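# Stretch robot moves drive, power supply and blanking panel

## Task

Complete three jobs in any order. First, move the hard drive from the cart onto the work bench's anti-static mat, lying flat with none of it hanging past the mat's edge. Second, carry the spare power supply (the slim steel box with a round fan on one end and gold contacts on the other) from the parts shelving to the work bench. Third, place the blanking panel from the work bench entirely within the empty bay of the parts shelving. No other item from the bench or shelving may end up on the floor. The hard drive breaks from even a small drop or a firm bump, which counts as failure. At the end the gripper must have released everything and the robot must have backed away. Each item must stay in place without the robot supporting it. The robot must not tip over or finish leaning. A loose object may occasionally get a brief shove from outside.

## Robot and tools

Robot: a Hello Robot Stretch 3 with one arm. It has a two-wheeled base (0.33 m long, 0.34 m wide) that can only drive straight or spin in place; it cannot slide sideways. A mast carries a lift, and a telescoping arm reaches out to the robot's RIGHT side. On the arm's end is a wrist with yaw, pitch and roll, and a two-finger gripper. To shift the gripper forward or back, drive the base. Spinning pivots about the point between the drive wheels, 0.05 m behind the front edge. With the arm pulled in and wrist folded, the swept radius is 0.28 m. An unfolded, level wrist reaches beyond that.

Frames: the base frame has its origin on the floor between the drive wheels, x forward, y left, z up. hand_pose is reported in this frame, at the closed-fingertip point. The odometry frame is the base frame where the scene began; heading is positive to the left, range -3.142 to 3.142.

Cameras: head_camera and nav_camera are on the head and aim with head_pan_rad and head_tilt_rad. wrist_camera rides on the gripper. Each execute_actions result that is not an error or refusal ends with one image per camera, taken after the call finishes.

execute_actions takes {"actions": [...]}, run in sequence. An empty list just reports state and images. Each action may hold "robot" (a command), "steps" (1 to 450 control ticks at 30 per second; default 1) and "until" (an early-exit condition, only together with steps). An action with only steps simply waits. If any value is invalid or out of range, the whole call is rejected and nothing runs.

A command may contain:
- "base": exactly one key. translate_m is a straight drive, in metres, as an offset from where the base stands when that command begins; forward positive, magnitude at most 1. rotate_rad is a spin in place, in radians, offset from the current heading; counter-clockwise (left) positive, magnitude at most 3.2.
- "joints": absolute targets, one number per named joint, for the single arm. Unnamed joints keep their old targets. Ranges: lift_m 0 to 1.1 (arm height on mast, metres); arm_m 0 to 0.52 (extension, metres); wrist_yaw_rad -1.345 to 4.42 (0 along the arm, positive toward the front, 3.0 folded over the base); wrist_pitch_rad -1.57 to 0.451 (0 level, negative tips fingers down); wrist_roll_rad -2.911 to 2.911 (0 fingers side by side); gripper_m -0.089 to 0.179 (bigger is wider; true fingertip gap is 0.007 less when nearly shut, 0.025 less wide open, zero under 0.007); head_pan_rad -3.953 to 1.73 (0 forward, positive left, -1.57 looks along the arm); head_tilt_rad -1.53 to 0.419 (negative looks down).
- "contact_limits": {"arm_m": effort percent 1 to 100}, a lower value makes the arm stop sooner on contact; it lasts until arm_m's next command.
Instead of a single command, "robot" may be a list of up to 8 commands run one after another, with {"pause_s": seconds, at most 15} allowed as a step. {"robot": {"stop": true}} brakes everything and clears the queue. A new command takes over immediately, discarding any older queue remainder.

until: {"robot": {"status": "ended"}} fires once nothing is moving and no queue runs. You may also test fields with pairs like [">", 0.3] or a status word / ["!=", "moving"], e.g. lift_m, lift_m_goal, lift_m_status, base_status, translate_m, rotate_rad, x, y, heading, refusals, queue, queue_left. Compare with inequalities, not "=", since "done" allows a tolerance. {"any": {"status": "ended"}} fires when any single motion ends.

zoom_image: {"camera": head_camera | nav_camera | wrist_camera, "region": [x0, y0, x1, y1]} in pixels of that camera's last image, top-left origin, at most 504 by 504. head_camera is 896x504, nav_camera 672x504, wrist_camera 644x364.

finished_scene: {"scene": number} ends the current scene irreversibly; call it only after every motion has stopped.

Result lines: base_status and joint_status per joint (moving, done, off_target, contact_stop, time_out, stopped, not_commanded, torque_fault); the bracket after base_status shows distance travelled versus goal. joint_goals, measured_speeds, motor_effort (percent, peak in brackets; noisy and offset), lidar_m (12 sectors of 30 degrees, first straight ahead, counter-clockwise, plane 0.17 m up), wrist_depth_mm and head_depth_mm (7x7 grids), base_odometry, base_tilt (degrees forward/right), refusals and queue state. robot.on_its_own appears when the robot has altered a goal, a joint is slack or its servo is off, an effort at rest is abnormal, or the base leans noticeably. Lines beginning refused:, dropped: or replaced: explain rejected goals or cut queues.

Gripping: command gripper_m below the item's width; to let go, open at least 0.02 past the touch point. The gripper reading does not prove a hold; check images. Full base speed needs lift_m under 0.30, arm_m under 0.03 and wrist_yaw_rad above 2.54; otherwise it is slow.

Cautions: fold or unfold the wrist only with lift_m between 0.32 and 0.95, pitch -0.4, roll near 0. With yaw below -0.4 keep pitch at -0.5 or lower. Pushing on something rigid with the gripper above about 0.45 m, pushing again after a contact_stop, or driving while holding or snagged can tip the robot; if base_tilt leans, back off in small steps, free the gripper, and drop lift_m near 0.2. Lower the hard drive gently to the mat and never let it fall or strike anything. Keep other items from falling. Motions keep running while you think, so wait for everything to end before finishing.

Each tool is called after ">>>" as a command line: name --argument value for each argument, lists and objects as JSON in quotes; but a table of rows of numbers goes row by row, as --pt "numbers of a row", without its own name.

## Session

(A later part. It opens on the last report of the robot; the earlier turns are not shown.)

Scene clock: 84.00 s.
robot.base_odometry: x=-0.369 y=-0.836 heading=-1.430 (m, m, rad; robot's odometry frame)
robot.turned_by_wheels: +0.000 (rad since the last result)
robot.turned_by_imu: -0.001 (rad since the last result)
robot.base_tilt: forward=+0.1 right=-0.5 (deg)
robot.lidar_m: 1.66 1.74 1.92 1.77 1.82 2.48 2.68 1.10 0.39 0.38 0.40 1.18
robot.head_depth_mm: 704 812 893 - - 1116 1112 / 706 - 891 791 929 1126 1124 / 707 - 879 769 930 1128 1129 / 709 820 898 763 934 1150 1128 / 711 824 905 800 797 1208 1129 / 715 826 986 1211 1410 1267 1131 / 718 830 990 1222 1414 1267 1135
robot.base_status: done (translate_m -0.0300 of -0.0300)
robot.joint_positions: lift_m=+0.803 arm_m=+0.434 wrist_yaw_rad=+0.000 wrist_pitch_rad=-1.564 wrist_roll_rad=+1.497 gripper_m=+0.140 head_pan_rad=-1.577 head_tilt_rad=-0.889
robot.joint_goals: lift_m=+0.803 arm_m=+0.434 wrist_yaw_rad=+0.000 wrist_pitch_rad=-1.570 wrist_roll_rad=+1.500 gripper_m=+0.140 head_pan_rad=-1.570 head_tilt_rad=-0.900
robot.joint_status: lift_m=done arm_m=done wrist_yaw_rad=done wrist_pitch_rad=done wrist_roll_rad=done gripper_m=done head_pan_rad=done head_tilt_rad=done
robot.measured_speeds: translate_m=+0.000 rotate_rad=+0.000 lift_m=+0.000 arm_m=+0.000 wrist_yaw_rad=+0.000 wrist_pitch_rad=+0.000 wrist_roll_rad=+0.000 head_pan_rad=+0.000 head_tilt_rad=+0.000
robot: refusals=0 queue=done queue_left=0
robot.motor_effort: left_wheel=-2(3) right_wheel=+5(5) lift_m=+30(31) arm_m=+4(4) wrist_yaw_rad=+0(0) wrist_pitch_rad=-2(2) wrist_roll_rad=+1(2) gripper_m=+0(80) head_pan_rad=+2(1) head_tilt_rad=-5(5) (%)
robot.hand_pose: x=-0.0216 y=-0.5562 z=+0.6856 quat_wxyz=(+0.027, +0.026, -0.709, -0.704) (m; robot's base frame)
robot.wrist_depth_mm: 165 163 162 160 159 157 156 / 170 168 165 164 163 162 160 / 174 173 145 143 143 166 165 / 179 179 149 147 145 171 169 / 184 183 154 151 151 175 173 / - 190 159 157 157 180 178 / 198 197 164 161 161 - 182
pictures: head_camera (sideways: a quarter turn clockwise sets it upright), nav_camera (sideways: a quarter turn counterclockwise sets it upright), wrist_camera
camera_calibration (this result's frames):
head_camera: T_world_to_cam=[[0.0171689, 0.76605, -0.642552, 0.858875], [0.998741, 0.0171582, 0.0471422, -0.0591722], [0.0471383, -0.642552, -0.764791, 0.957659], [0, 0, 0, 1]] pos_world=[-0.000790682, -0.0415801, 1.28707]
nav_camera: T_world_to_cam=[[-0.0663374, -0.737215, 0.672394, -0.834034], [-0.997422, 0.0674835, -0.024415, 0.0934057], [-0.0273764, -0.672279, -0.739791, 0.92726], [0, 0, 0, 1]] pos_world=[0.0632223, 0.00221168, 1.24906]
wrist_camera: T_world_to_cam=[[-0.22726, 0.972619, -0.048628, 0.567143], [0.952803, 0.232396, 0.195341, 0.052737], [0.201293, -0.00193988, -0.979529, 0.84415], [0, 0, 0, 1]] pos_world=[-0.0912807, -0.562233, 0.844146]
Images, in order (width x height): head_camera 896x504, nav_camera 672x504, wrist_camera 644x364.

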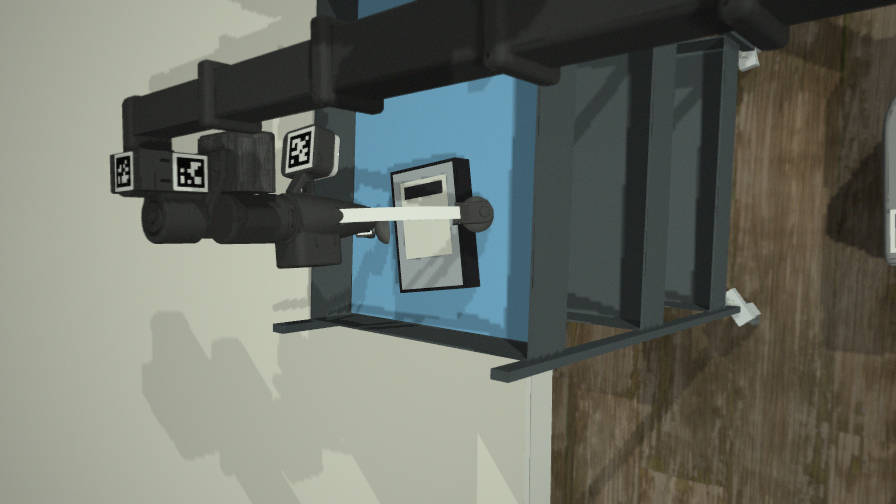

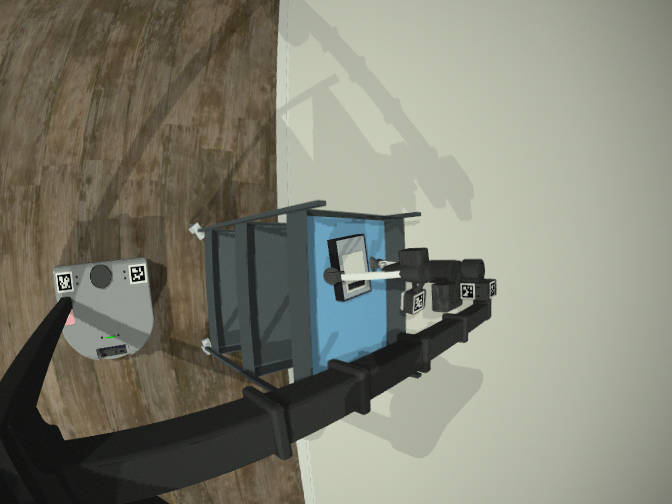

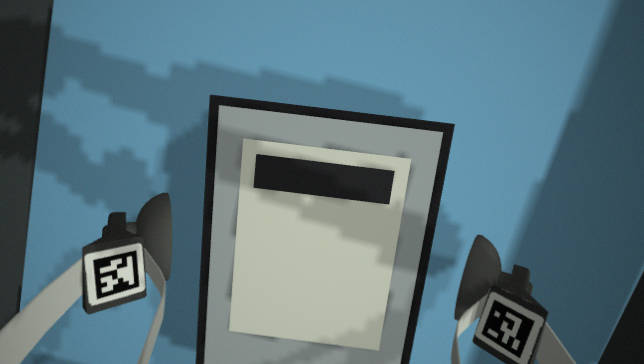

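>>> execute_actions --actions '[{"robot":[{"joints":{"lift_m":0.79,"gripper_m":0.13}}],"steps":300,"until":{"robot":{"status":"ended"}}}]'

Scene clock: 89.47 s.
robot.base_odometry: x=-0.369 y=-0.836 heading=-1.430 (m, m, rad; robot's odometry frame)
robot.turned_by_wheels: +0.000 (rad since the last result)
robot.turned_by_imu: -0.001 (rad since the last result)
robot.base_tilt: forward=-0.1 right=-0.4 (deg)
robot.lidar_m: 1.66 1.74 1.92 1.77 1.83 2.48 2.67 1.10 0.39 0.38 0.40 1.18
robot.head_depth_mm: 704 812 892 - - 1119 1104 / 705 - 890 792 928 1129 1122 / 709 - 890 770 931 1126 1132 / 711 821 898 765 933 1145 1127 / 712 827 908 798 797 1203 1129 / 716 829 988 1216 1406 1264 1136 / 717 834 986 1219 1419 1267 1134
robot.base_status: done (translate_m -0.0300 of -0.0300)
robot.joint_positions: lift_m=+0.797 arm_m=+0.434 wrist_yaw_rad=+0.000 wrist_pitch_rad=-1.571 wrist_roll_rad=+1.497 gripper_m=+0.130 head_pan_rad=-1.577 head_tilt_rad=-0.889
robot.joint_goals: lift_m=+0.797 arm_m=+0.434 wrist_yaw_rad=+0.000 wrist_pitch_rad=-1.570 wrist_roll_rad=+1.500 gripper_m=+0.130 head_pan_rad=-1.570 head_tilt_rad=-0.900
robot.joint_status: lift_m=contact_stop arm_m=done wrist_yaw_rad=done wrist_pitch_rad=done wrist_roll_rad=done gripper_m=done head_pan_rad=done head_tilt_rad=done
robot.measured_speeds: translate_m=+0.000 rotate_rad=+0.000 lift_m=+0.001 arm_m=+0.000 wrist_yaw_rad=+0.000 wrist_pitch_rad=+0.000 wrist_roll_rad=+0.000 head_pan_rad=+0.000 head_tilt_rad=+0.000
robot: refusals=0 queue=dropped queue_left=0
robot.on_its_own: lift_m is slack since a contact_stop, until your next command for it (your +0.790 is given up)
robot.motor_effort: left_wheel=-3(3) right_wheel=+6(7) lift_m=+36(36) arm_m=+3(4) wrist_yaw_rad=-1(0) wrist_pitch_rad=+0(2) wrist_roll_rad=+2(1) gripper_m=-2(50) head_pan_rad=+2(2) head_tilt_rad=-5(4) (%)
robot.hand_pose: x=-0.0216 y=-0.5544 z=+0.6792 quat_wxyz=(+0.026, +0.026, -0.706, -0.707) (m; robot's base frame)
robot.wrist_depth_mm: 158 158 157 155 154 153 152 / 163 162 161 159 158 157 156 / 167 167 139 138 138 160 160 / 173 172 143 141 141 166 165 / 179 177 147 146 145 171 169 / - 184 152 150 151 175 175 / 191 190 158 155 156 - 179
pictures: head_camera (sideways: a quarter turn clockwise sets it upright), nav_camera (sideways: a quarter turn counterclockwise sets it upright), wrist_camera
camera_calibration (this result's frames):
head_camera: T_world_to_cam=[[0.0171689, 0.76605, -0.642552, 0.858875], [0.998741, 0.0171582, 0.0471422, -0.0591722], [0.0471383, -0.642552, -0.764791, 0.957659], [0, 0, 0, 1]] pos_world=[-0.000790682, -0.0415801, 1.28707]
nav_camera: T_world_to_cam=[[-0.0663374, -0.737215, 0.672394, -0.834034], [-0.997422, 0.0674835, -0.024415, 0.0934057], [-0.0273764, -0.672279, -0.739791, 0.92726], [0, 0, 0, 1]] pos_world=[0.0632223, 0.00221167, 1.24906]
wrist_camera: T_world_to_cam=[[-0.227255, 0.972944, -0.0416447, 0.560527], [0.952805, 0.230983, 0.197001, 0.0516565], [0.20129, 0.00509022, -0.979518, 0.841792], [0, 0, 0, 1]] pos_world=[-0.0912809, -0.561578, 0.837718]
Images, in order (width x height): head_camera 896x504, nav_camera 672x504, wrist_camera 644x364.

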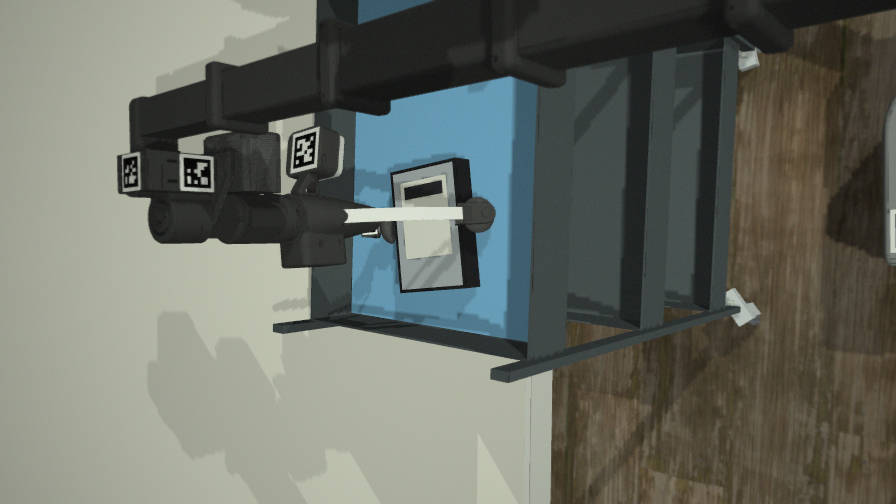

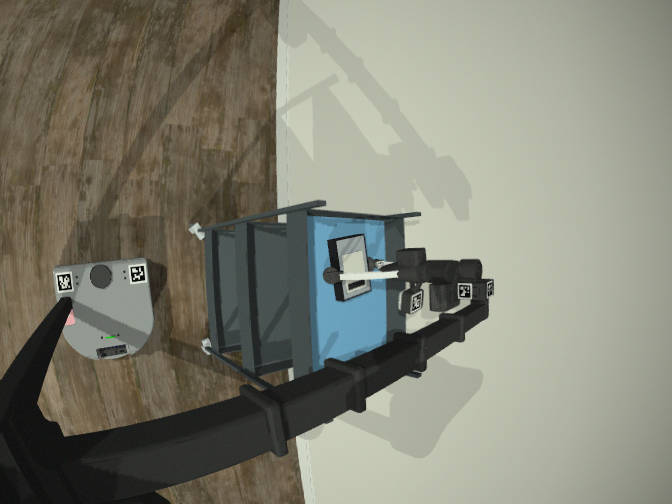

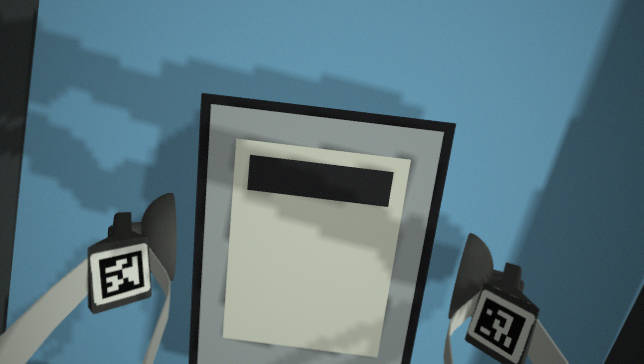

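Contact on tray. Raise slightly and close.

>>> execute_actions --actions '[{"robot":[{"joints":{"lift_m":0.804}},{"joints":{"gripper_m":0.055}}],"steps":300,"until":{"robot":{"status":"ended"}}},{"steps":10}]'

Scene clock: 94.27 s.
robot.base_odometry: x=-0.369 y=-0.836 heading=-1.430 (m, m, rad; robot's odometry frame)
robot.turned_by_wheels: +0.000 (rad since the last result)
robot.turned_by_imu: -0.001 (rad since the last result)
robot.base_tilt: forward=+0.1 right=-0.5 (deg)
robot.lidar_m: 1.66 1.74 1.92 1.77 1.82 2.48 2.68 1.10 0.39 0.38 0.40 1.18
robot.head_depth_mm: 704 811 891 - - 1114 1113 / 705 - 892 791 929 1126 1123 / 707 - 879 766 930 1128 1131 / 708 821 895 763 933 1149 1128 / 712 823 908 799 796 1204 1127 / 714 829 983 1210 1412 1266 1128 / 717 830 987 1222 1413 1269 1131
robot.base_status: done (translate_m -0.0300 of -0.0300)
robot.joint_positions: lift_m=+0.804 arm_m=+0.434 wrist_yaw_rad=+0.001 wrist_pitch_rad=-1.562 wrist_roll_rad=+1.497 gripper_m=+0.056 head_pan_rad=-1.577 head_tilt_rad=-0.889
robot.joint_goals: lift_m=+0.804 arm_m=+0.434 wrist_yaw_rad=+0.000 wrist_pitch_rad=-1.570 wrist_roll_rad=+1.500 gripper_m=+0.055 head_pan_rad=-1.570 head_tilt_rad=-0.900
robot.joint_status: lift_m=done arm_m=done wrist_yaw_rad=done wrist_pitch_rad=done wrist_roll_rad=done gripper_m=done head_pan_rad=done head_tilt_rad=done
robot.measured_speeds: translate_m=+0.000 rotate_rad=+0.000 lift_m=+0.000 arm_m=+0.000 wrist_yaw_rad=+0.000 wrist_pitch_rad=+0.000 wrist_roll_rad=+0.000 head_pan_rad=+0.000 head_tilt_rad=+0.000
robot: refusals=0 queue=done queue_left=0
robot.motor_effort: left_wheel=-2(3) right_wheel=+4(6) lift_m=+46(48) arm_m=+3(2) wrist_yaw_rad=+0(0) wrist_pitch_rad=-2(3) wrist_roll_rad=+1(2) gripper_m=-22(99) head_pan_rad=+3(2) head_tilt_rad=-5(5) (%)
robot.hand_pose: x=-0.0216 y=-0.5565 z=+0.6860 quat_wxyz=(+0.027, +0.026, -0.709, -0.704) (m; robot's base frame)
robot.wrist_depth_mm: 165 164 163 162 159 158 156 / 170 168 168 166 163 162 161 / 176 174 146 144 143 167 165 / 180 179 150 147 146 171 170 / 186 185 154 152 152 177 173 / 192 - 159 157 156 180 179 / 199 197 164 161 161 187 184
pictures: head_camera (sideways: a quarter turn clockwise sets it upright), nav_camera (sideways: a quarter turn counterclockwise sets it upright), wrist_camera
camera_calibration (this result's frames):
head_camera: T_world_to_cam=[[0.0171687, 0.76605, -0.642552, 0.858875], [0.998741, 0.0171584, 0.0471422, -0.0591722], [0.0471385, -0.642552, -0.764791, 0.957659], [0, 0, 0, 1]] pos_world=[-0.000790672, -0.0415801, 1.28707]
nav_camera: T_world_to_cam=[[-0.0663372, -0.737215, 0.672394, -0.834034], [-0.997422, 0.0674833, -0.024415, 0.0934057], [-0.0273762, -0.672279, -0.739791, 0.92726], [0, 0, 0, 1]] pos_world=[0.0632223, 0.00221169, 1.24906]
wrist_camera: T_world_to_cam=[[-0.227445, 0.972514, -0.0498515, 0.568299], [0.952759, 0.232823, 0.195049, 0.0531948], [0.201294, -0.00313366, -0.979526, 0.843831], [0, 0, 0, 1]] pos_world=[-0.0912834, -0.562419, 0.844509]
Images, in order (width x height): head_camera 896x504, nav_camera 672x504, wrist_camera 644x364.

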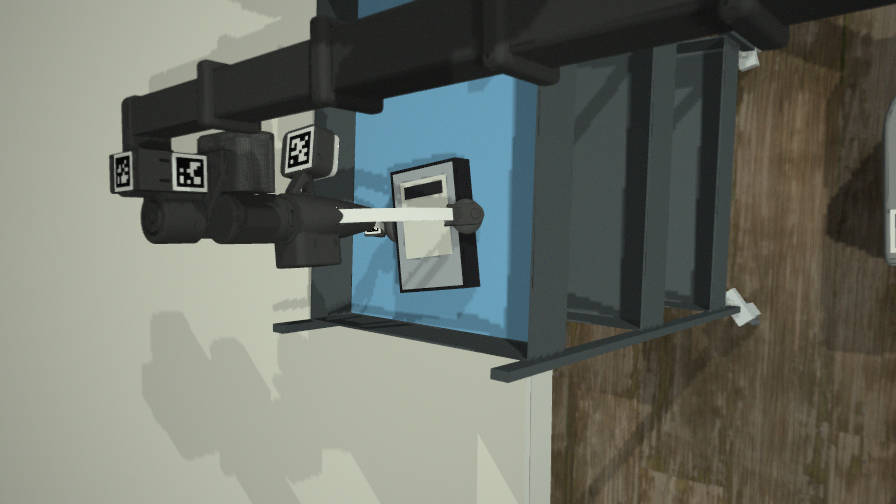

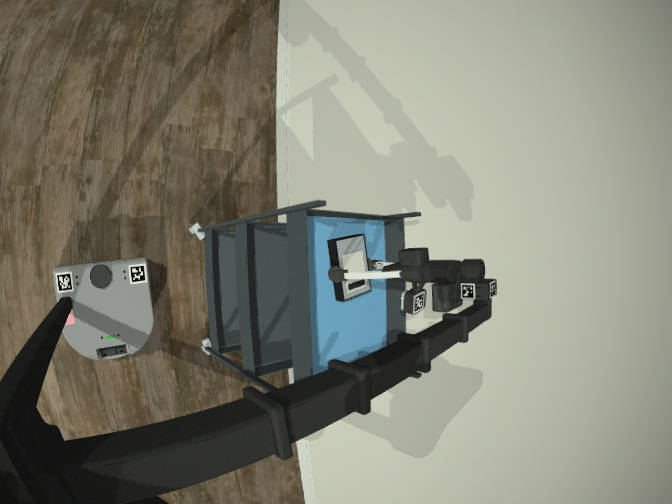

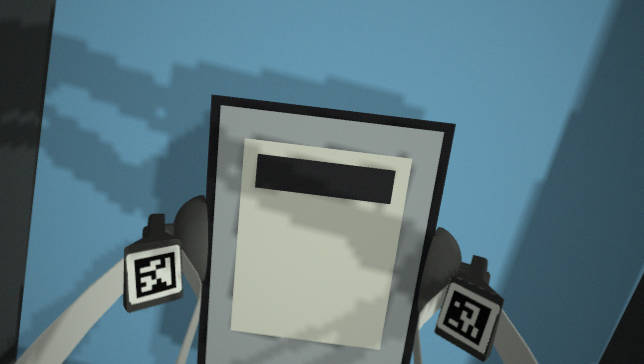

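Slightly too hard; set 0.063, then test lift 8 mm.

>>> execute_actions --actions '[{"robot":[{"joints":{"gripper_m":0.063}},{"pause_s":0.5},{"joints":{"lift_m":0.812}}],"steps":300,"until":{"robot":{"status":"ended"}}},{"steps":45}]'

Scene clock: 99.37 s.
robot.base_odometry: x=-0.369 y=-0.836 heading=-1.430 (m, m, rad; robot's odometry frame)
robot.turned_by_wheels: +0.000 (rad since the last result)
robot.turned_by_imu: -0.001 (rad since the last result)
robot.base_tilt: forward=+0.0 right=-0.5 (deg)
robot.lidar_m: 1.66 1.75 1.92 1.77 1.82 2.48 2.68 1.09 0.39 0.38 0.40 1.19
robot.head_depth_mm: 703 813 893 - - 1121 1101 / 705 - 873 790 926 1129 1120 / 695 - 879 768 929 1126 1133 / 709 819 889 764 936 1146 1125 / 712 825 905 798 798 1200 1129 / 715 826 985 1217 1409 1267 1133 / 718 833 990 1219 1411 1269 1129
robot.base_status: done (translate_m -0.0300 of -0.0300)
robot.joint_positions: lift_m=+0.812 arm_m=+0.434 wrist_yaw_rad=+0.001 wrist_pitch_rad=-1.561 wrist_roll_rad=+1.497 gripper_m=+0.064 head_pan_rad=-1.577 head_tilt_rad=-0.889
robot.joint_goals: lift_m=+0.812 arm_m=+0.434 wrist_yaw_rad=+0.000 wrist_pitch_rad=-1.570 wrist_roll_rad=+1.500 gripper_m=+0.063 head_pan_rad=-1.570 head_tilt_rad=-0.900
robot.joint_status: lift_m=done arm_m=done wrist_yaw_rad=done wrist_pitch_rad=done wrist_roll_rad=done gripper_m=done head_pan_rad=done head_tilt_rad=done
robot.measured_speeds: translate_m=+0.000 rotate_rad=+0.000 lift_m=+0.000 arm_m=+0.000 wrist_yaw_rad=+0.000 wrist_pitch_rad=+0.000 wrist_roll_rad=+0.000 head_pan_rad=+0.000 head_tilt_rad=+0.000
robot: refusals=0 queue=done queue_left=0
robot.motor_effort: left_wheel=-2(2) right_wheel=+3(4) lift_m=+46(52) arm_m=+2(3) wrist_yaw_rad=+0(0) wrist_pitch_rad=-2(2) wrist_roll_rad=+1(1) gripper_m=-16(25) head_pan_rad=+1(2) head_tilt_rad=-5(5) (%)
robot.hand_pose: x=-0.0216 y=-0.5568 z=+0.6939 quat_wxyz=(+0.027, +0.026, -0.710, -0.704) (m; robot's base frame)
robot.wrist_depth_mm: 171 172 171 169 167 165 163 / 178 177 175 173 172 168 168 / 184 182 154 152 152 174 172 / 189 186 159 155 154 179 177 / 195 192 162 159 160 185 182 / 200 - 167 166 164 188 187 / 207 206 173 170 172 196 191
pictures: head_camera (sideways: a quarter turn clockwise sets it upright), nav_camera (sideways: a quarter turn counterclockwise sets it upright), wrist_camera
camera_calibration (this result's frames):
head_camera: T_world_to_cam=[[0.0171688, 0.76605, -0.642552, 0.858875], [0.998741, 0.0171583, 0.0471422, -0.0591722], [0.0471384, -0.642552, -0.764791, 0.957659], [0, 0, 0, 1]] pos_world=[-0.000790677, -0.0415801, 1.28707]
nav_camera: T_world_to_cam=[[-0.0663373, -0.737215, 0.672394, -0.834034], [-0.997422, 0.0674834, -0.024415, 0.0934057], [-0.0273763, -0.672279, -0.739791, 0.92726], [0, 0, 0, 1]] pos_world=[0.0632223, 0.00221168, 1.24906]
wrist_camera: T_world_to_cam=[[-0.227432, 0.972464, -0.0508721, 0.569636], [0.952762, 0.233015, 0.194805, 0.0519882], [0.201295, -0.00416405, -0.979522, 0.851015], [0, 0, 0, 1]] pos_world=[-0.0912834, -0.562521, 0.852439]
Images, in order (width x height): head_camera 896x504, nav_camera 672x504, wrist_camera 644x364.

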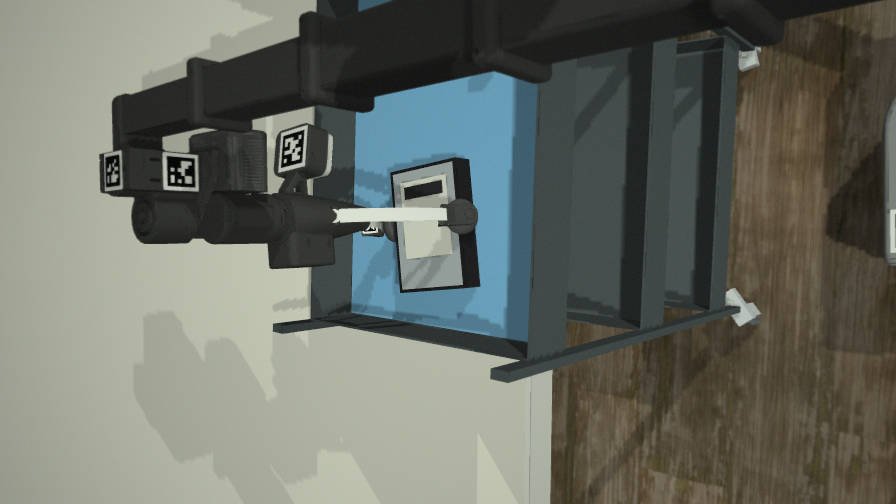

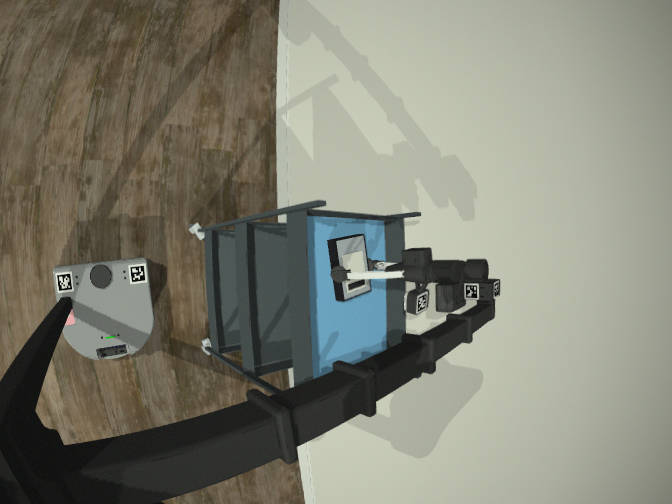

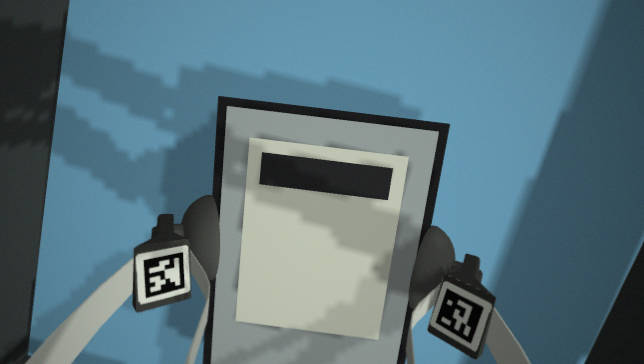

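>>> execute_actions --actions '[{"robot":[{"joints":{"gripper_m":0.15}},{"joints":{"lift_m":0.93}},{"base":{"translate_m":-0.2},"joints":{"wrist_yaw_rad":1.66,"wrist_roll_rad":0.0,"arm_m":0.43}},{"joints":{"wrist_pitch_rad":-0.5,"lift_m":0.8,"head_pan_rad":-1.3}}],"steps":450,"until":{"robot":{"status":"ended"}}}]'

Scene clock: 142.87 s.
robot.base_odometry: x=-0.398 y=-0.638 heading=-1.430 (m, m, rad; robot's odometry frame)
robot.turned_by_wheels: +0.000 (rad since the last result)
robot.turned_by_imu: +0.000 (rad since the last result)
robot.base_tilt: forward=-0.1 right=-0.4 (deg)
robot.lidar_m: 1.86 1.95 2.05 1.76 1.83 2.29 2.73 1.09 0.37 0.37 0.39 1.18
robot.head_depth_mm: 677 737 862 788 683 1233 1119 / 696 795 867 792 713 912 1111 / 717 814 886 793 729 1109 1125 / 741 856 905 778 935 1171 1126 / 762 889 906 780 970 1203 1130 / 787 921 1104 780 1357 1245 1133 / 814 961 1169 1438 1438 1270 1132
robot.base_status: done (translate_m -0.2000 of -0.2000)
robot.joint_positions: lift_m=+0.800 arm_m=+0.430 wrist_yaw_rad=+1.658 wrist_pitch_rad=-0.519 wrist_roll_rad=+0.004 gripper_m=+0.150 head_pan_rad=-1.307 head_tilt_rad=-0.889
robot.joint_goals: lift_m=+0.800 arm_m=+0.430 wrist_yaw_rad=+1.660 wrist_pitch_rad=-0.500 wrist_roll_rad=+0.000 gripper_m=+0.150 head_pan_rad=-1.300 head_tilt_rad=-0.900
robot.joint_status: lift_m=done arm_m=done wrist_yaw_rad=done wrist_pitch_rad=done wrist_roll_rad=done gripper_m=done head_pan_rad=done head_tilt_rad=done
robot.measured_speeds: translate_m=+0.000 rotate_rad=+0.000 lift_m=+0.000 arm_m=+0.000 wrist_yaw_rad=+0.000 wrist_pitch_rad=+0.000 wrist_roll_rad=+0.000 head_pan_rad=+0.000 head_tilt_rad=+0.000
robot: refusals=0 queue=done queue_left=0
robot.motor_effort: left_wheel=-2(5) right_wheel=+4(6) lift_m=+29(48) arm_m=-4(5) wrist_yaw_rad=+4(1) wrist_pitch_rad=+5(5) wrist_roll_rad=-2(4) gripper_m=+0(88) head_pan_rad=+2(15) head_tilt_rad=-5(5) (%)
robot.hand_pose: x=+0.1884 y=-0.5570 z=+0.7911 quat_wxyz=(+0.595, +0.627, -0.329, +0.380) (m; robot's base frame)
robot.wrist_depth_mm: - - - - - 713 394 / - - - - - 646 371 / - - - - - 595 351 / - 317 323 314 - 553 312 / - 314 321 324 305 284 316 / - 268 267 261 297 280 306 / 234 244 232 229 262 - 284
pictures: head_camera (sideways: a quarter turn clockwise sets it upright), nav_camera (sideways: a quarter turn counterclockwise sets it upright), wrist_camera
camera_calibration (this result's frames):
head_camera: T_world_to_cam=[[-0.187391, 0.742975, -0.642552, 0.860123], [0.95813, 0.282427, 0.0471422, -0.0589245], [0.216499, -0.606814, -0.764791, 0.956626], [0, 0, 0, 1]] pos_world=[0.0105276, -0.041914, 1.28707]
nav_camera: T_world_to_cam=[[0.13232, -0.728271, 0.672394, -0.835246], [-0.979392, -0.200488, -0.024415, 0.0932958], [0.152588, -0.655306, -0.739791, 0.926162], [0, 0, 0, 1]] pos_world=[0.060572, 0.0173391, 1.24906]
wrist_camera: T_world_to_cam=[[0.19696, -0.97422, 0.110014, -0.669043], [-0.635973, -0.212357, -0.741918, 0.625311], [0.746153, 0.0761622, -0.661403, 0.594341], [0, 0, 0, 1]] pos_world=[0.0859865, -0.564272, 0.930633]
Images, in order (width x height): head_camera 896x504, nav_camera 672x504, wrist_camera 644x364.

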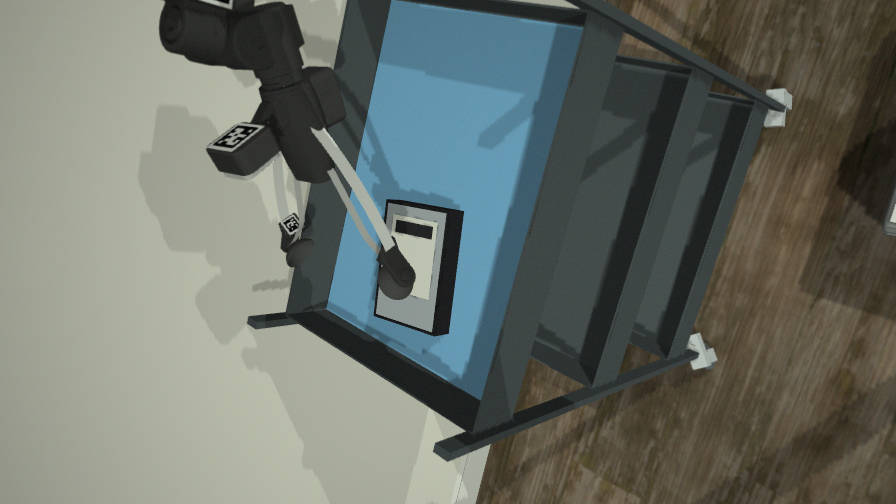

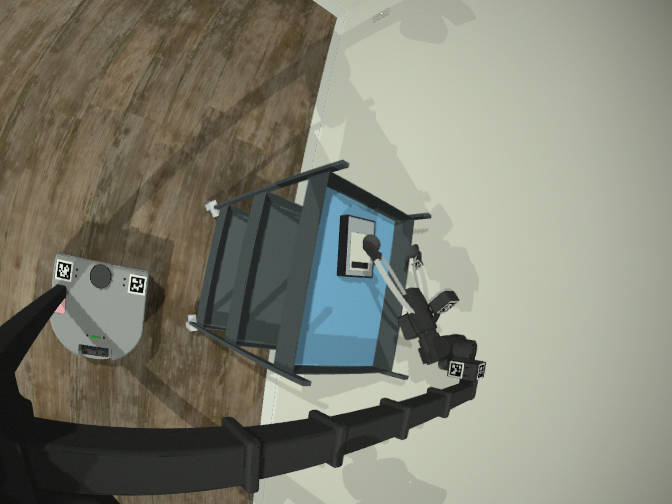

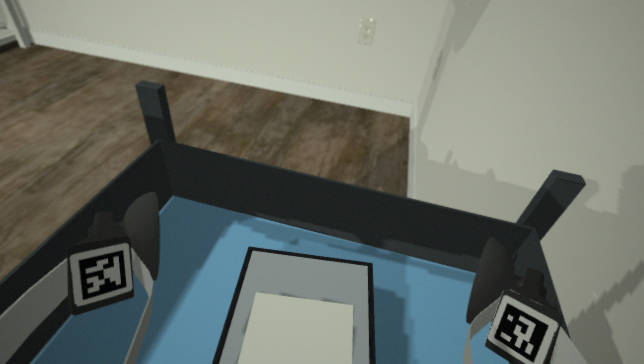

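>>> execute_actions --actions '[{"robot":[{"joints":{"lift_m":0.725}}],"steps":450,"until":{"robot":{"status":"ended"}}}]'

Scene clock: 147.40 s.
robot.base_odometry: x=-0.398 y=-0.638 heading=-1.430 (m, m, rad; robot's odometry frame)
robot.turned_by_wheels: +0.000 (rad since the last result)
robot.turned_by_imu: -0.001 (rad since the last result)
robot.base_tilt: forward=+0.1 right=-0.4 (deg)
robot.lidar_m: 1.86 1.96 2.06 1.75 1.83 2.30 2.73 1.09 0.37 0.37 0.39 1.17
robot.head_depth_mm: 677 762 856 790 684 1230 1127 / 695 799 894 792 714 912 1112 / 717 826 898 782 729 1110 1123 / 737 857 899 777 932 1169 1129 / 761 887 905 783 970 1201 1130 / 788 924 1101 780 1357 1246 1133 / 815 959 1171 1436 1439 1272 1133
robot.base_status: done (translate_m -0.2000 of -0.2000)
robot.joint_positions: lift_m=+0.725 arm_m=+0.430 wrist_yaw_rad=+1.658 wrist_pitch_rad=-0.518 wrist_roll_rad=+0.004 gripper_m=+0.150 head_pan_rad=-1.307 head_tilt_rad=-0.889
robot.joint_goals: lift_m=+0.725 arm_m=+0.430 wrist_yaw_rad=+1.660 wrist_pitch_rad=-0.500 wrist_roll_rad=+0.000 gripper_m=+0.150 head_pan_rad=-1.300 head_tilt_rad=-0.900
robot.joint_status: lift_m=done arm_m=done wrist_yaw_rad=done wrist_pitch_rad=done wrist_roll_rad=done gripper_m=done head_pan_rad=done head_tilt_rad=done
robot.measured_speeds: translate_m=+0.000 rotate_rad=+0.000 lift_m=+0.000 arm_m=+0.000 wrist_yaw_rad=+0.000 wrist_pitch_rad=+0.000 wrist_roll_rad=+0.000 head_pan_rad=+0.000 head_tilt_rad=+0.000
robot: refusals=0 queue=done queue_left=0
robot.motor_effort: left_wheel=-2(2) right_wheel=+4(4) lift_m=+29(30) arm_m=-4(4) wrist_yaw_rad=+3(3) wrist_pitch_rad=+5(5) wrist_roll_rad=-2(2) gripper_m=+0(0) head_pan_rad=+2(2) head_tilt_rad=-5(4) (%)
robot.hand_pose: x=+0.1885 y=-0.5570 z=+0.7162 quat_wxyz=(+0.595, +0.627, -0.329, +0.380) (m; robot's base frame)
robot.wrist_depth_mm: - - - - - 711 392 / - 266 270 - - 637 373 / 217 278 284 263 249 471 227 / 216 255 260 273 270 251 233 / 211 223 206 200 237 254 202 / - 190 170 174 202 225 190 / 166 171 150 154 179 - 175
pictures: head_camera (sideways: a quarter turn clockwise sets it upright), nav_camera (sideways: a quarter turn counterclockwise sets it upright), wrist_camera
camera_calibration (this result's frames):
head_camera: T_world_to_cam=[[-0.187404, 0.742972, -0.642552, 0.860123], [0.958125, 0.282444, 0.0471422, -0.0589245], [0.21651, -0.60681, -0.764791, 0.956626], [0, 0, 0, 1]] pos_world=[0.0105283, -0.0419139, 1.28707]
nav_camera: T_world_to_cam=[[0.132333, -0.728269, 0.672393, -0.835246], [-0.979388, -0.200506, -0.024415, 0.0932957], [0.152599, -0.655303, -0.739791, 0.926162], [0, 0, 0, 1]] pos_world=[0.0605717, 0.0173401, 1.24906]
wrist_camera: T_world_to_cam=[[0.19699, -0.974205, 0.110085, -0.660845], [-0.635478, -0.212381, -0.742335, 0.570025], [0.746567, 0.0762758, -0.660923, 0.544395], [0, 0, 0, 1]] pos_world=[0.0859907, -0.564261, 0.855702]
Images, in order (width x height): head_camera 896x504, nav_camera 672x504, wrist_camera 644x364.

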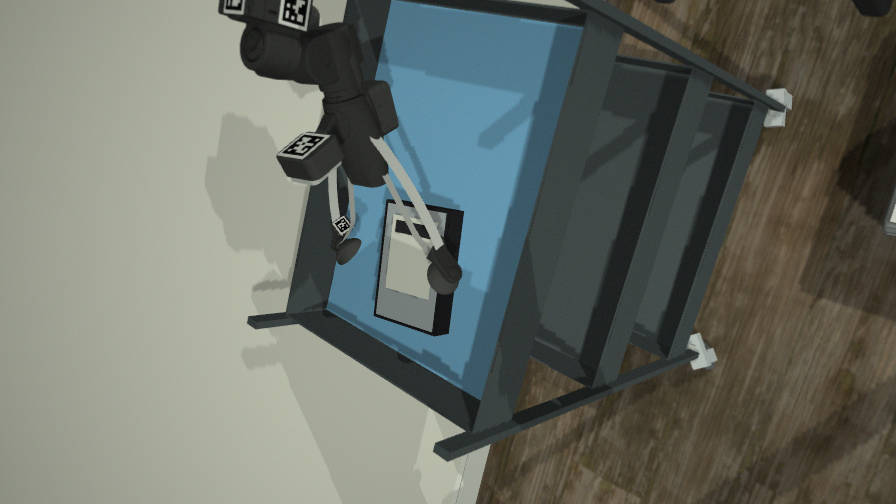

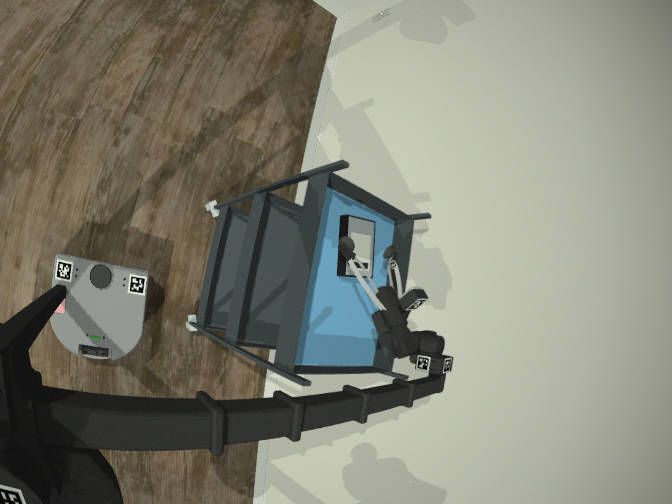

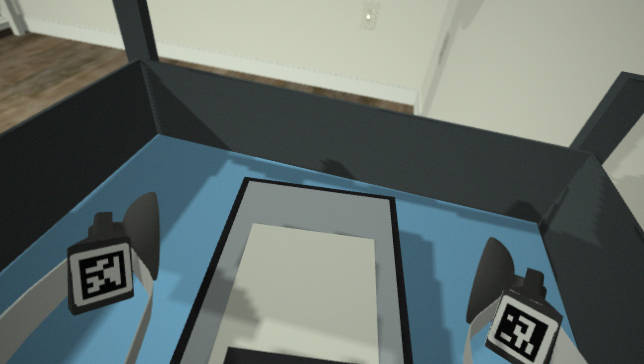

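>>> execute_actions --actions '[{"robot":[{"joints":{"lift_m":0.702,"gripper_m":0.135}}],"steps":450,"until":{"robot":{"status":"ended"}}}]'

Scene clock: 149.87 s.
robot.base_odometry: x=-0.398 y=-0.638 heading=-1.430 (m, m, rad; robot's odometry frame)
robot.turned_by_wheels: +0.000 (rad since the last result)
robot.turned_by_imu: +0.000 (rad since the last result)
robot.base_tilt: forward=+0.0 right=-0.5 (deg)
robot.lidar_m: 1.86 1.96 2.05 1.76 1.83 2.30 2.74 1.09 0.37 0.37 0.39 1.17
robot.head_depth_mm: 676 769 - 790 684 1232 1119 / 696 800 897 783 714 910 1111 / 716 826 903 778 731 1110 1126 / 740 857 914 781 934 1172 1125 / 762 886 909 782 969 1201 1128 / 787 923 1103 779 1356 1249 1135 / 814 960 1170 1436 1437 1268 1134
robot.base_status: done (translate_m -0.2000 of -0.2000)
robot.joint_positions: lift_m=+0.702 arm_m=+0.430 wrist_yaw_rad=+1.658 wrist_pitch_rad=-0.518 wrist_roll_rad=+0.004 gripper_m=+0.135 head_pan_rad=-1.307 head_tilt_rad=-0.889
robot.joint_goals: lift_m=+0.702 arm_m=+0.430 wrist_yaw_rad=+1.660 wrist_pitch_rad=-0.500 wrist_roll_rad=+0.000 gripper_m=+0.135 head_pan_rad=-1.300 head_tilt_rad=-0.900
robot.joint_status: lift_m=done arm_m=done wrist_yaw_rad=done wrist_pitch_rad=done wrist_roll_rad=done gripper_m=done head_pan_rad=done head_tilt_rad=done
robot.measured_speeds: translate_m=+0.000 rotate_rad=+0.000 lift_m=+0.000 arm_m=+0.000 wrist_yaw_rad=+0.000 wrist_pitch_rad=+0.000 wrist_roll_rad=+0.000 head_pan_rad=+0.000 head_tilt_rad=+0.000
robot: refusals=0 queue=done queue_left=0
robot.motor_effort: left_wheel=-2(2) right_wheel=+4(4) lift_m=+30(29) arm_m=-4(5) wrist_yaw_rad=+2(2) wrist_pitch_rad=+5(5) wrist_roll_rad=-3(2) gripper_m=+0(66) head_pan_rad=+3(2) head_tilt_rad=-5(5) (%)
robot.hand_pose: x=+0.1885 y=-0.5570 z=+0.6932 quat_wxyz=(+0.595, +0.627, -0.329, +0.380) (m; robot's base frame)
robot.wrist_depth_mm: - 251 - - - 704 395 / 210 256 254 241 - 607 374 / 213 257 269 263 242 226 214 / 207 224 209 199 243 247 210 / 186 - 167 169 201 223 200 / - 160 143 147 159 197 185 / 145 145 126 130 136 - 169
pictures: head_camera (sideways: a quarter turn clockwise sets it upright), nav_camera (sideways: a quarter turn counterclockwise sets it upright), wrist_camera
camera_calibration (this result's frames):
head_camera: T_world_to_cam=[[-0.187404, 0.742972, -0.642552, 0.860123], [0.958125, 0.282444, 0.0471422, -0.0589245], [0.21651, -0.60681, -0.764791, 0.956626], [0, 0, 0, 1]] pos_world=[0.0105283, -0.0419139, 1.28707]
nav_camera: T_world_to_cam=[[0.132334, -0.728268, 0.672394, -0.835246], [-0.979388, -0.200506, -0.024415, 0.0932957], [0.1526, -0.655303, -0.739791, 0.926162], [0, 0, 0, 1]] pos_world=[0.0605717, 0.0173401, 1.24906]
wrist_camera: T_world_to_cam=[[0.197002, -0.974202, 0.110094, -0.65832], [-0.635411, -0.212389, -0.742391, 0.553002], [0.746621, 0.0762969, -0.66086, 0.52916], [0, 0, 0, 1]] pos_world=[0.0859912, -0.564258, 0.832721]
Images, in order (width x height): head_camera 896x504, nav_camera 672x504, wrist_camera 644x364.

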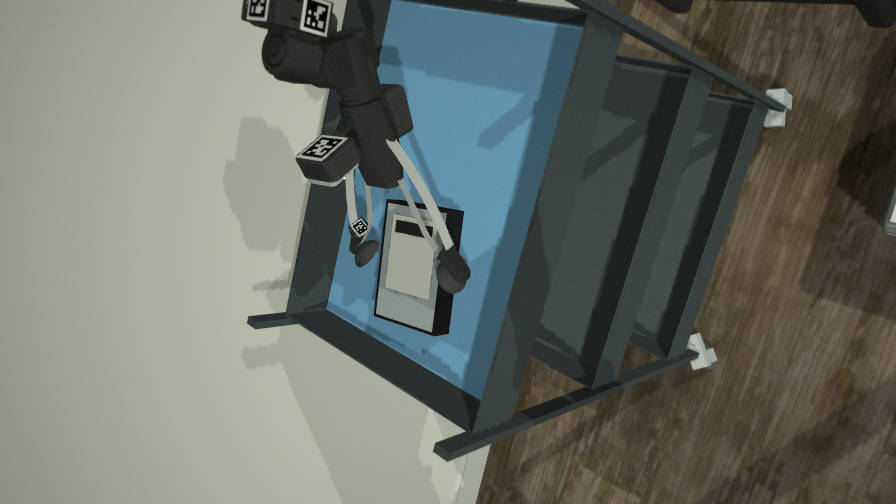

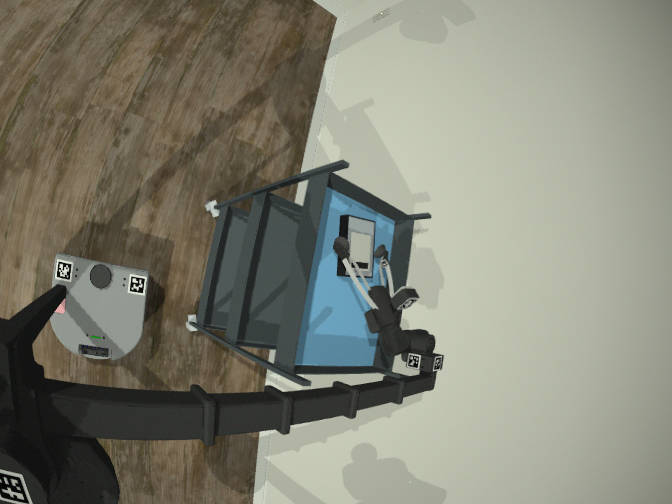

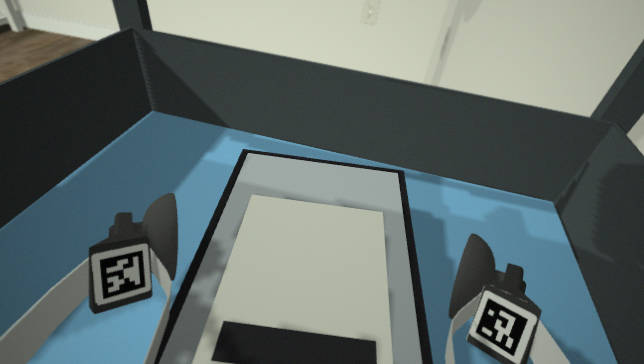

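>>> execute_actions --actions '[{"robot":[{"joints":{"arm_m":0.427}},{"joints":{"lift_m":0.695}}],"steps":450,"until":{"robot":{"status":"ended"}}},{"steps":10}]'

Scene clock: 154.67 s.
robot.base_odometry: x=-0.398 y=-0.638 heading=-1.430 (m, m, rad; robot's odometry frame)
robot.turned_by_wheels: +0.000 (rad since the last result)
robot.turned_by_imu: -0.001 (rad since the last result)
robot.base_tilt: forward=+0.1 right=-0.4 (deg)
robot.lidar_m: 1.86 1.96 2.06 1.76 1.83 2.29 2.74 1.09 0.37 0.37 0.39 1.18
robot.head_depth_mm: 678 773 - 791 686 1228 1130 / 696 799 896 775 713 912 1113 / 716 828 917 777 728 1110 1122 / 738 855 916 780 933 1170 1127 / 762 886 906 781 971 1201 1129 / 788 924 1101 780 1358 1247 1130 / 816 962 1169 1434 1439 1271 1132
robot.base_status: done (translate_m -0.2000 of -0.2000)
robot.joint_positions: lift_m=+0.695 arm_m=+0.427 wrist_yaw_rad=+1.658 wrist_pitch_rad=-0.518 wrist_roll_rad=+0.004 gripper_m=+0.135 head_pan_rad=-1.307 head_tilt_rad=-0.889
robot.joint_goals: lift_m=+0.695 arm_m=+0.427 wrist_yaw_rad=+1.660 wrist_pitch_rad=-0.500 wrist_roll_rad=+0.000 gripper_m=+0.135 head_pan_rad=-1.300 head_tilt_rad=-0.900
robot.joint_status: lift_m=done arm_m=done wrist_yaw_rad=done wrist_pitch_rad=done wrist_roll_rad=done gripper_m=done head_pan_rad=done head_tilt_rad=done
robot.measured_speeds: translate_m=+0.000 rotate_rad=+0.000 lift_m=+0.000 arm_m=+0.000 wrist_yaw_rad=+0.000 wrist_pitch_rad=+0.000 wrist_roll_rad=+0.000 head_pan_rad=+0.000 head_tilt_rad=+0.000
robot: refusals=0 queue=done queue_left=0
robot.motor_effort: left_wheel=-1(2) right_wheel=+4(4) lift_m=+29(30) arm_m=-5(5) wrist_yaw_rad=+3(3) wrist_pitch_rad=+5(5) wrist_roll_rad=-2(3) gripper_m=+0(0) head_pan_rad=+2(2) head_tilt_rad=-5(5) (%)
robot.hand_pose: x=+0.1885 y=-0.5540 z=+0.6862 quat_wxyz=(+0.595, +0.627, -0.329, +0.380) (m; robot's base frame)
robot.wrist_depth_mm: - 242 - - - 741 395 / 201 253 252 238 230 562 377 / 209 246 262 258 244 226 210 / 201 212 197 189 225 243 215 / 177 - 159 161 175 213 201 / - 153 135 140 147 188 181 / 139 139 120 123 127 - 164
pictures: head_camera (sideways: a quarter turn clockwise sets it upright), nav_camera (sideways: a quarter turn counterclockwise sets it upright), wrist_camera
camera_calibration (this result's frames):
head_camera: T_world_to_cam=[[-0.187404, 0.742972, -0.642552, 0.860123], [0.958125, 0.282444, 0.0471422, -0.0589245], [0.21651, -0.60681, -0.764791, 0.956626], [0, 0, 0, 1]] pos_world=[0.0105283, -0.0419139, 1.28707]
nav_camera: T_world_to_cam=[[0.132334, -0.728268, 0.672394, -0.835246], [-0.979388, -0.200506, -0.024415, 0.0932957], [0.1526, -0.655303, -0.739791, 0.926162], [0, 0, 0, 1]] pos_world=[0.0605717, 0.0173401, 1.24906]
wrist_camera: T_world_to_cam=[[0.197062, -0.974189, 0.110097, -0.654646], [-0.635378, -0.212429, -0.742408, 0.54843], [0.746634, 0.0763472, -0.66084, 0.524321], [0, 0, 0, 1]] pos_world=[0.0859907, -0.561278, 0.825725]
Images, in order (width x height): head_camera 896x504, nav_camera 672x504, wrist_camera 644x364.

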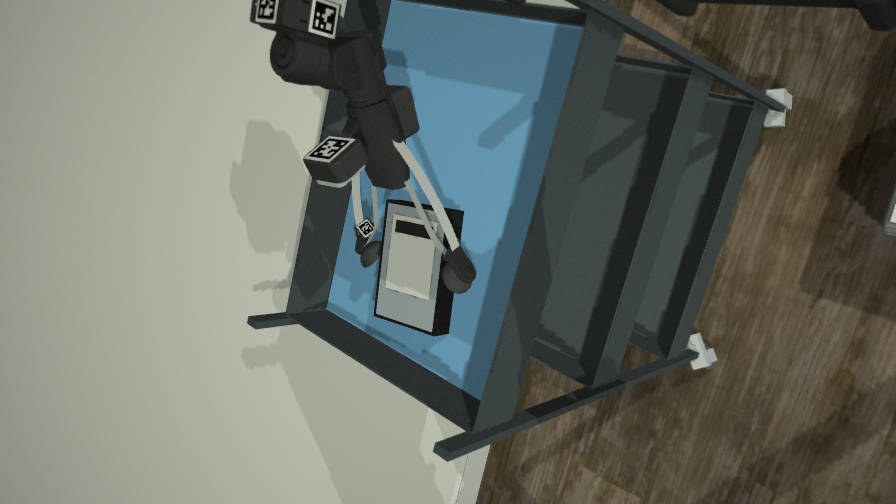

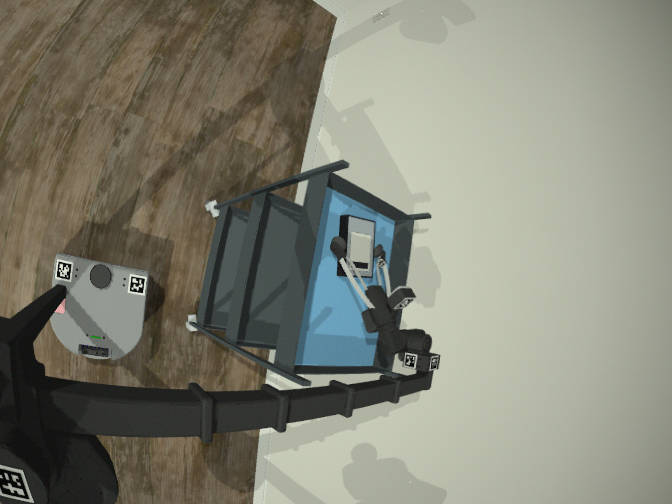

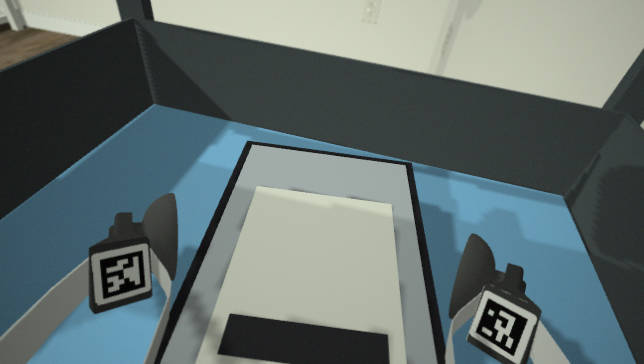

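>>> execute_actions --actions '[{"robot":[{"joints":{"lift_m":0.689}}],"steps":450,"until":{"robot":{"status":"ended"}}},{"steps":10}]'

Scene clock: 157.67 s.
robot.base_odometry: x=-0.398 y=-0.638 heading=-1.430 (m, m, rad; robot's odometry frame)
robot.turned_by_wheels: +0.000 (rad since the last result)
robot.turned_by_imu: -0.001 (rad since the last result)
robot.base_tilt: forward=+0.1 right=-0.6 (deg)
robot.lidar_m: 1.86 1.96 2.05 1.75 1.83 2.30 2.74 1.09 0.37 0.37 0.39 1.17
robot.head_depth_mm: 675 773 - 790 683 1221 1124 / 696 799 893 775 713 911 1113 / 717 825 920 777 730 1108 1125 / 738 856 906 778 932 1168 1125 / 764 887 907 784 969 1202 1123 / 786 923 1103 780 1357 1247 1131 / 815 960 1166 1416 1445 1268 1133
robot.base_status: done (translate_m -0.2000 of -0.2000)
robot.joint_positions: lift_m=+0.690 arm_m=+0.427 wrist_yaw_rad=+1.660 wrist_pitch_rad=-0.501 wrist_roll_rad=+0.005 gripper_m=+0.135 head_pan_rad=-1.307 head_tilt_rad=-0.889
robot.joint_goals: lift_m=+0.689 arm_m=+0.427 wrist_yaw_rad=+1.660 wrist_pitch_rad=-0.500 wrist_roll_rad=+0.000 gripper_m=+0.135 head_pan_rad=-1.300 head_tilt_rad=-0.900
robot.joint_status: lift_m=done arm_m=done wrist_yaw_rad=done wrist_pitch_rad=done wrist_roll_rad=done gripper_m=done head_pan_rad=done head_tilt_rad=done
robot.measured_speeds: translate_m=+0.000 rotate_rad=+0.000 lift_m=+0.000 arm_m=+0.000 wrist_yaw_rad=+0.000 wrist_pitch_rad=+0.000 wrist_roll_rad=+0.000 head_pan_rad=+0.000 head_tilt_rad=+0.000
robot: refusals=0 queue=done queue_left=0
robot.motor_effort: left_wheel=-6(5) right_wheel=+17(16) lift_m=+23(25) arm_m=-6(5) wrist_yaw_rad=-1(2) wrist_pitch_rad=+0(5) wrist_roll_rad=-3(3) gripper_m=-2(1) head_pan_rad=+2(3) head_tilt_rad=-5(5) (%)
robot.hand_pose: x=+0.1910 y=-0.5533 z=+0.6841 quat_wxyz=(+0.591, +0.625, -0.334, +0.386) (m; robot's base frame)
robot.wrist_depth_mm: - 245 - - - 728 401 / 201 251 251 234 228 563 380 / 208 244 263 258 242 227 210 / 201 212 195 187 224 242 215 / 176 186 157 159 170 213 202 / - 153 133 138 144 187 179 / 136 136 118 121 125 - 162
pictures: head_camera (sideways: a quarter turn clockwise sets it upright), nav_camera (sideways: a quarter turn counterclockwise sets it upright), wrist_camera
camera_calibration (this result's frames):
head_camera: T_world_to_cam=[[-0.187404, 0.742972, -0.642552, 0.860123], [0.958125, 0.282444, 0.0471422, -0.0589245], [0.21651, -0.60681, -0.764791, 0.956626], [0, 0, 0, 1]] pos_world=[0.0105283, -0.0419139, 1.28707]
nav_camera: T_world_to_cam=[[0.132333, -0.728268, 0.672393, -0.835246], [-0.979388, -0.200506, -0.024415, 0.0932957], [0.1526, -0.655303, -0.739791, 0.926162], [0, 0, 0, 1]] pos_world=[0.0605717, 0.0173401, 1.24906]
wrist_camera: T_world_to_cam=[[0.197043, -0.974074, 0.111149, -0.654839], [-0.622061, -0.211845, -0.753765, 0.554157], [0.757769, 0.0793826, -0.647676, 0.511569], [0, 0, 0, 1]] pos_world=[0.0860988, -0.561076, 0.82182]
Images, in order (width x height): head_camera 896x504, nav_camera 672x504, wrist_camera 644x364.

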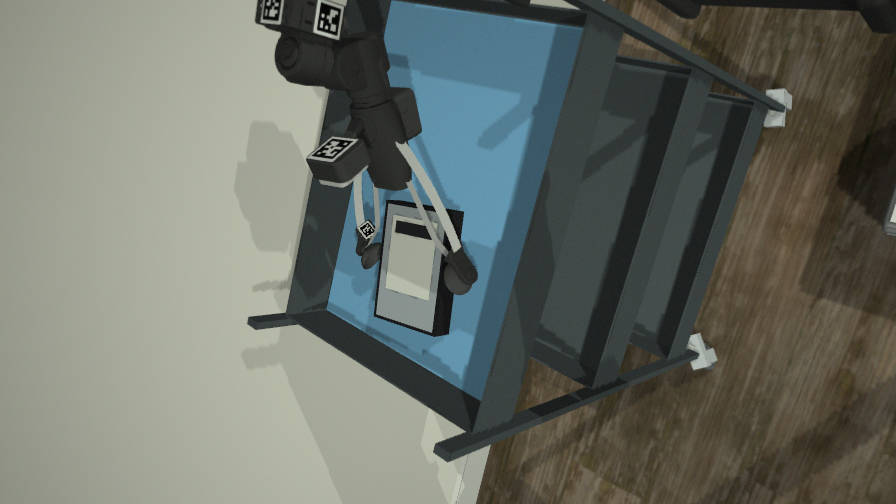

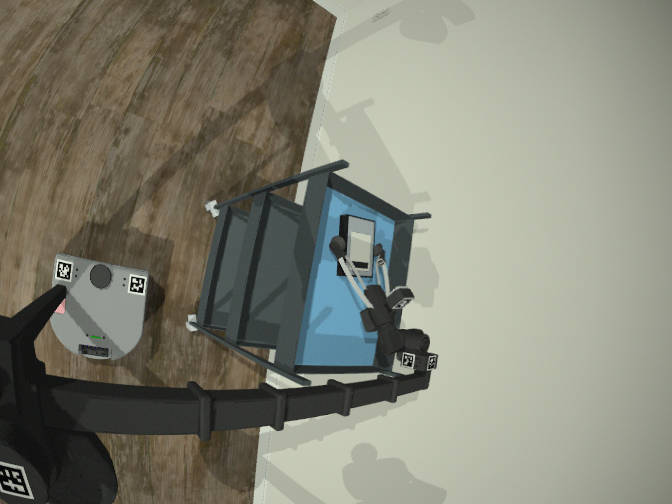

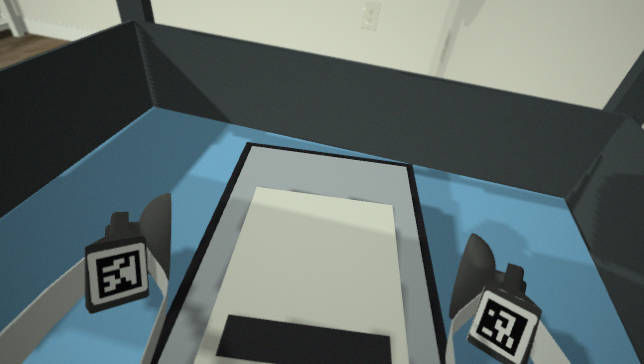

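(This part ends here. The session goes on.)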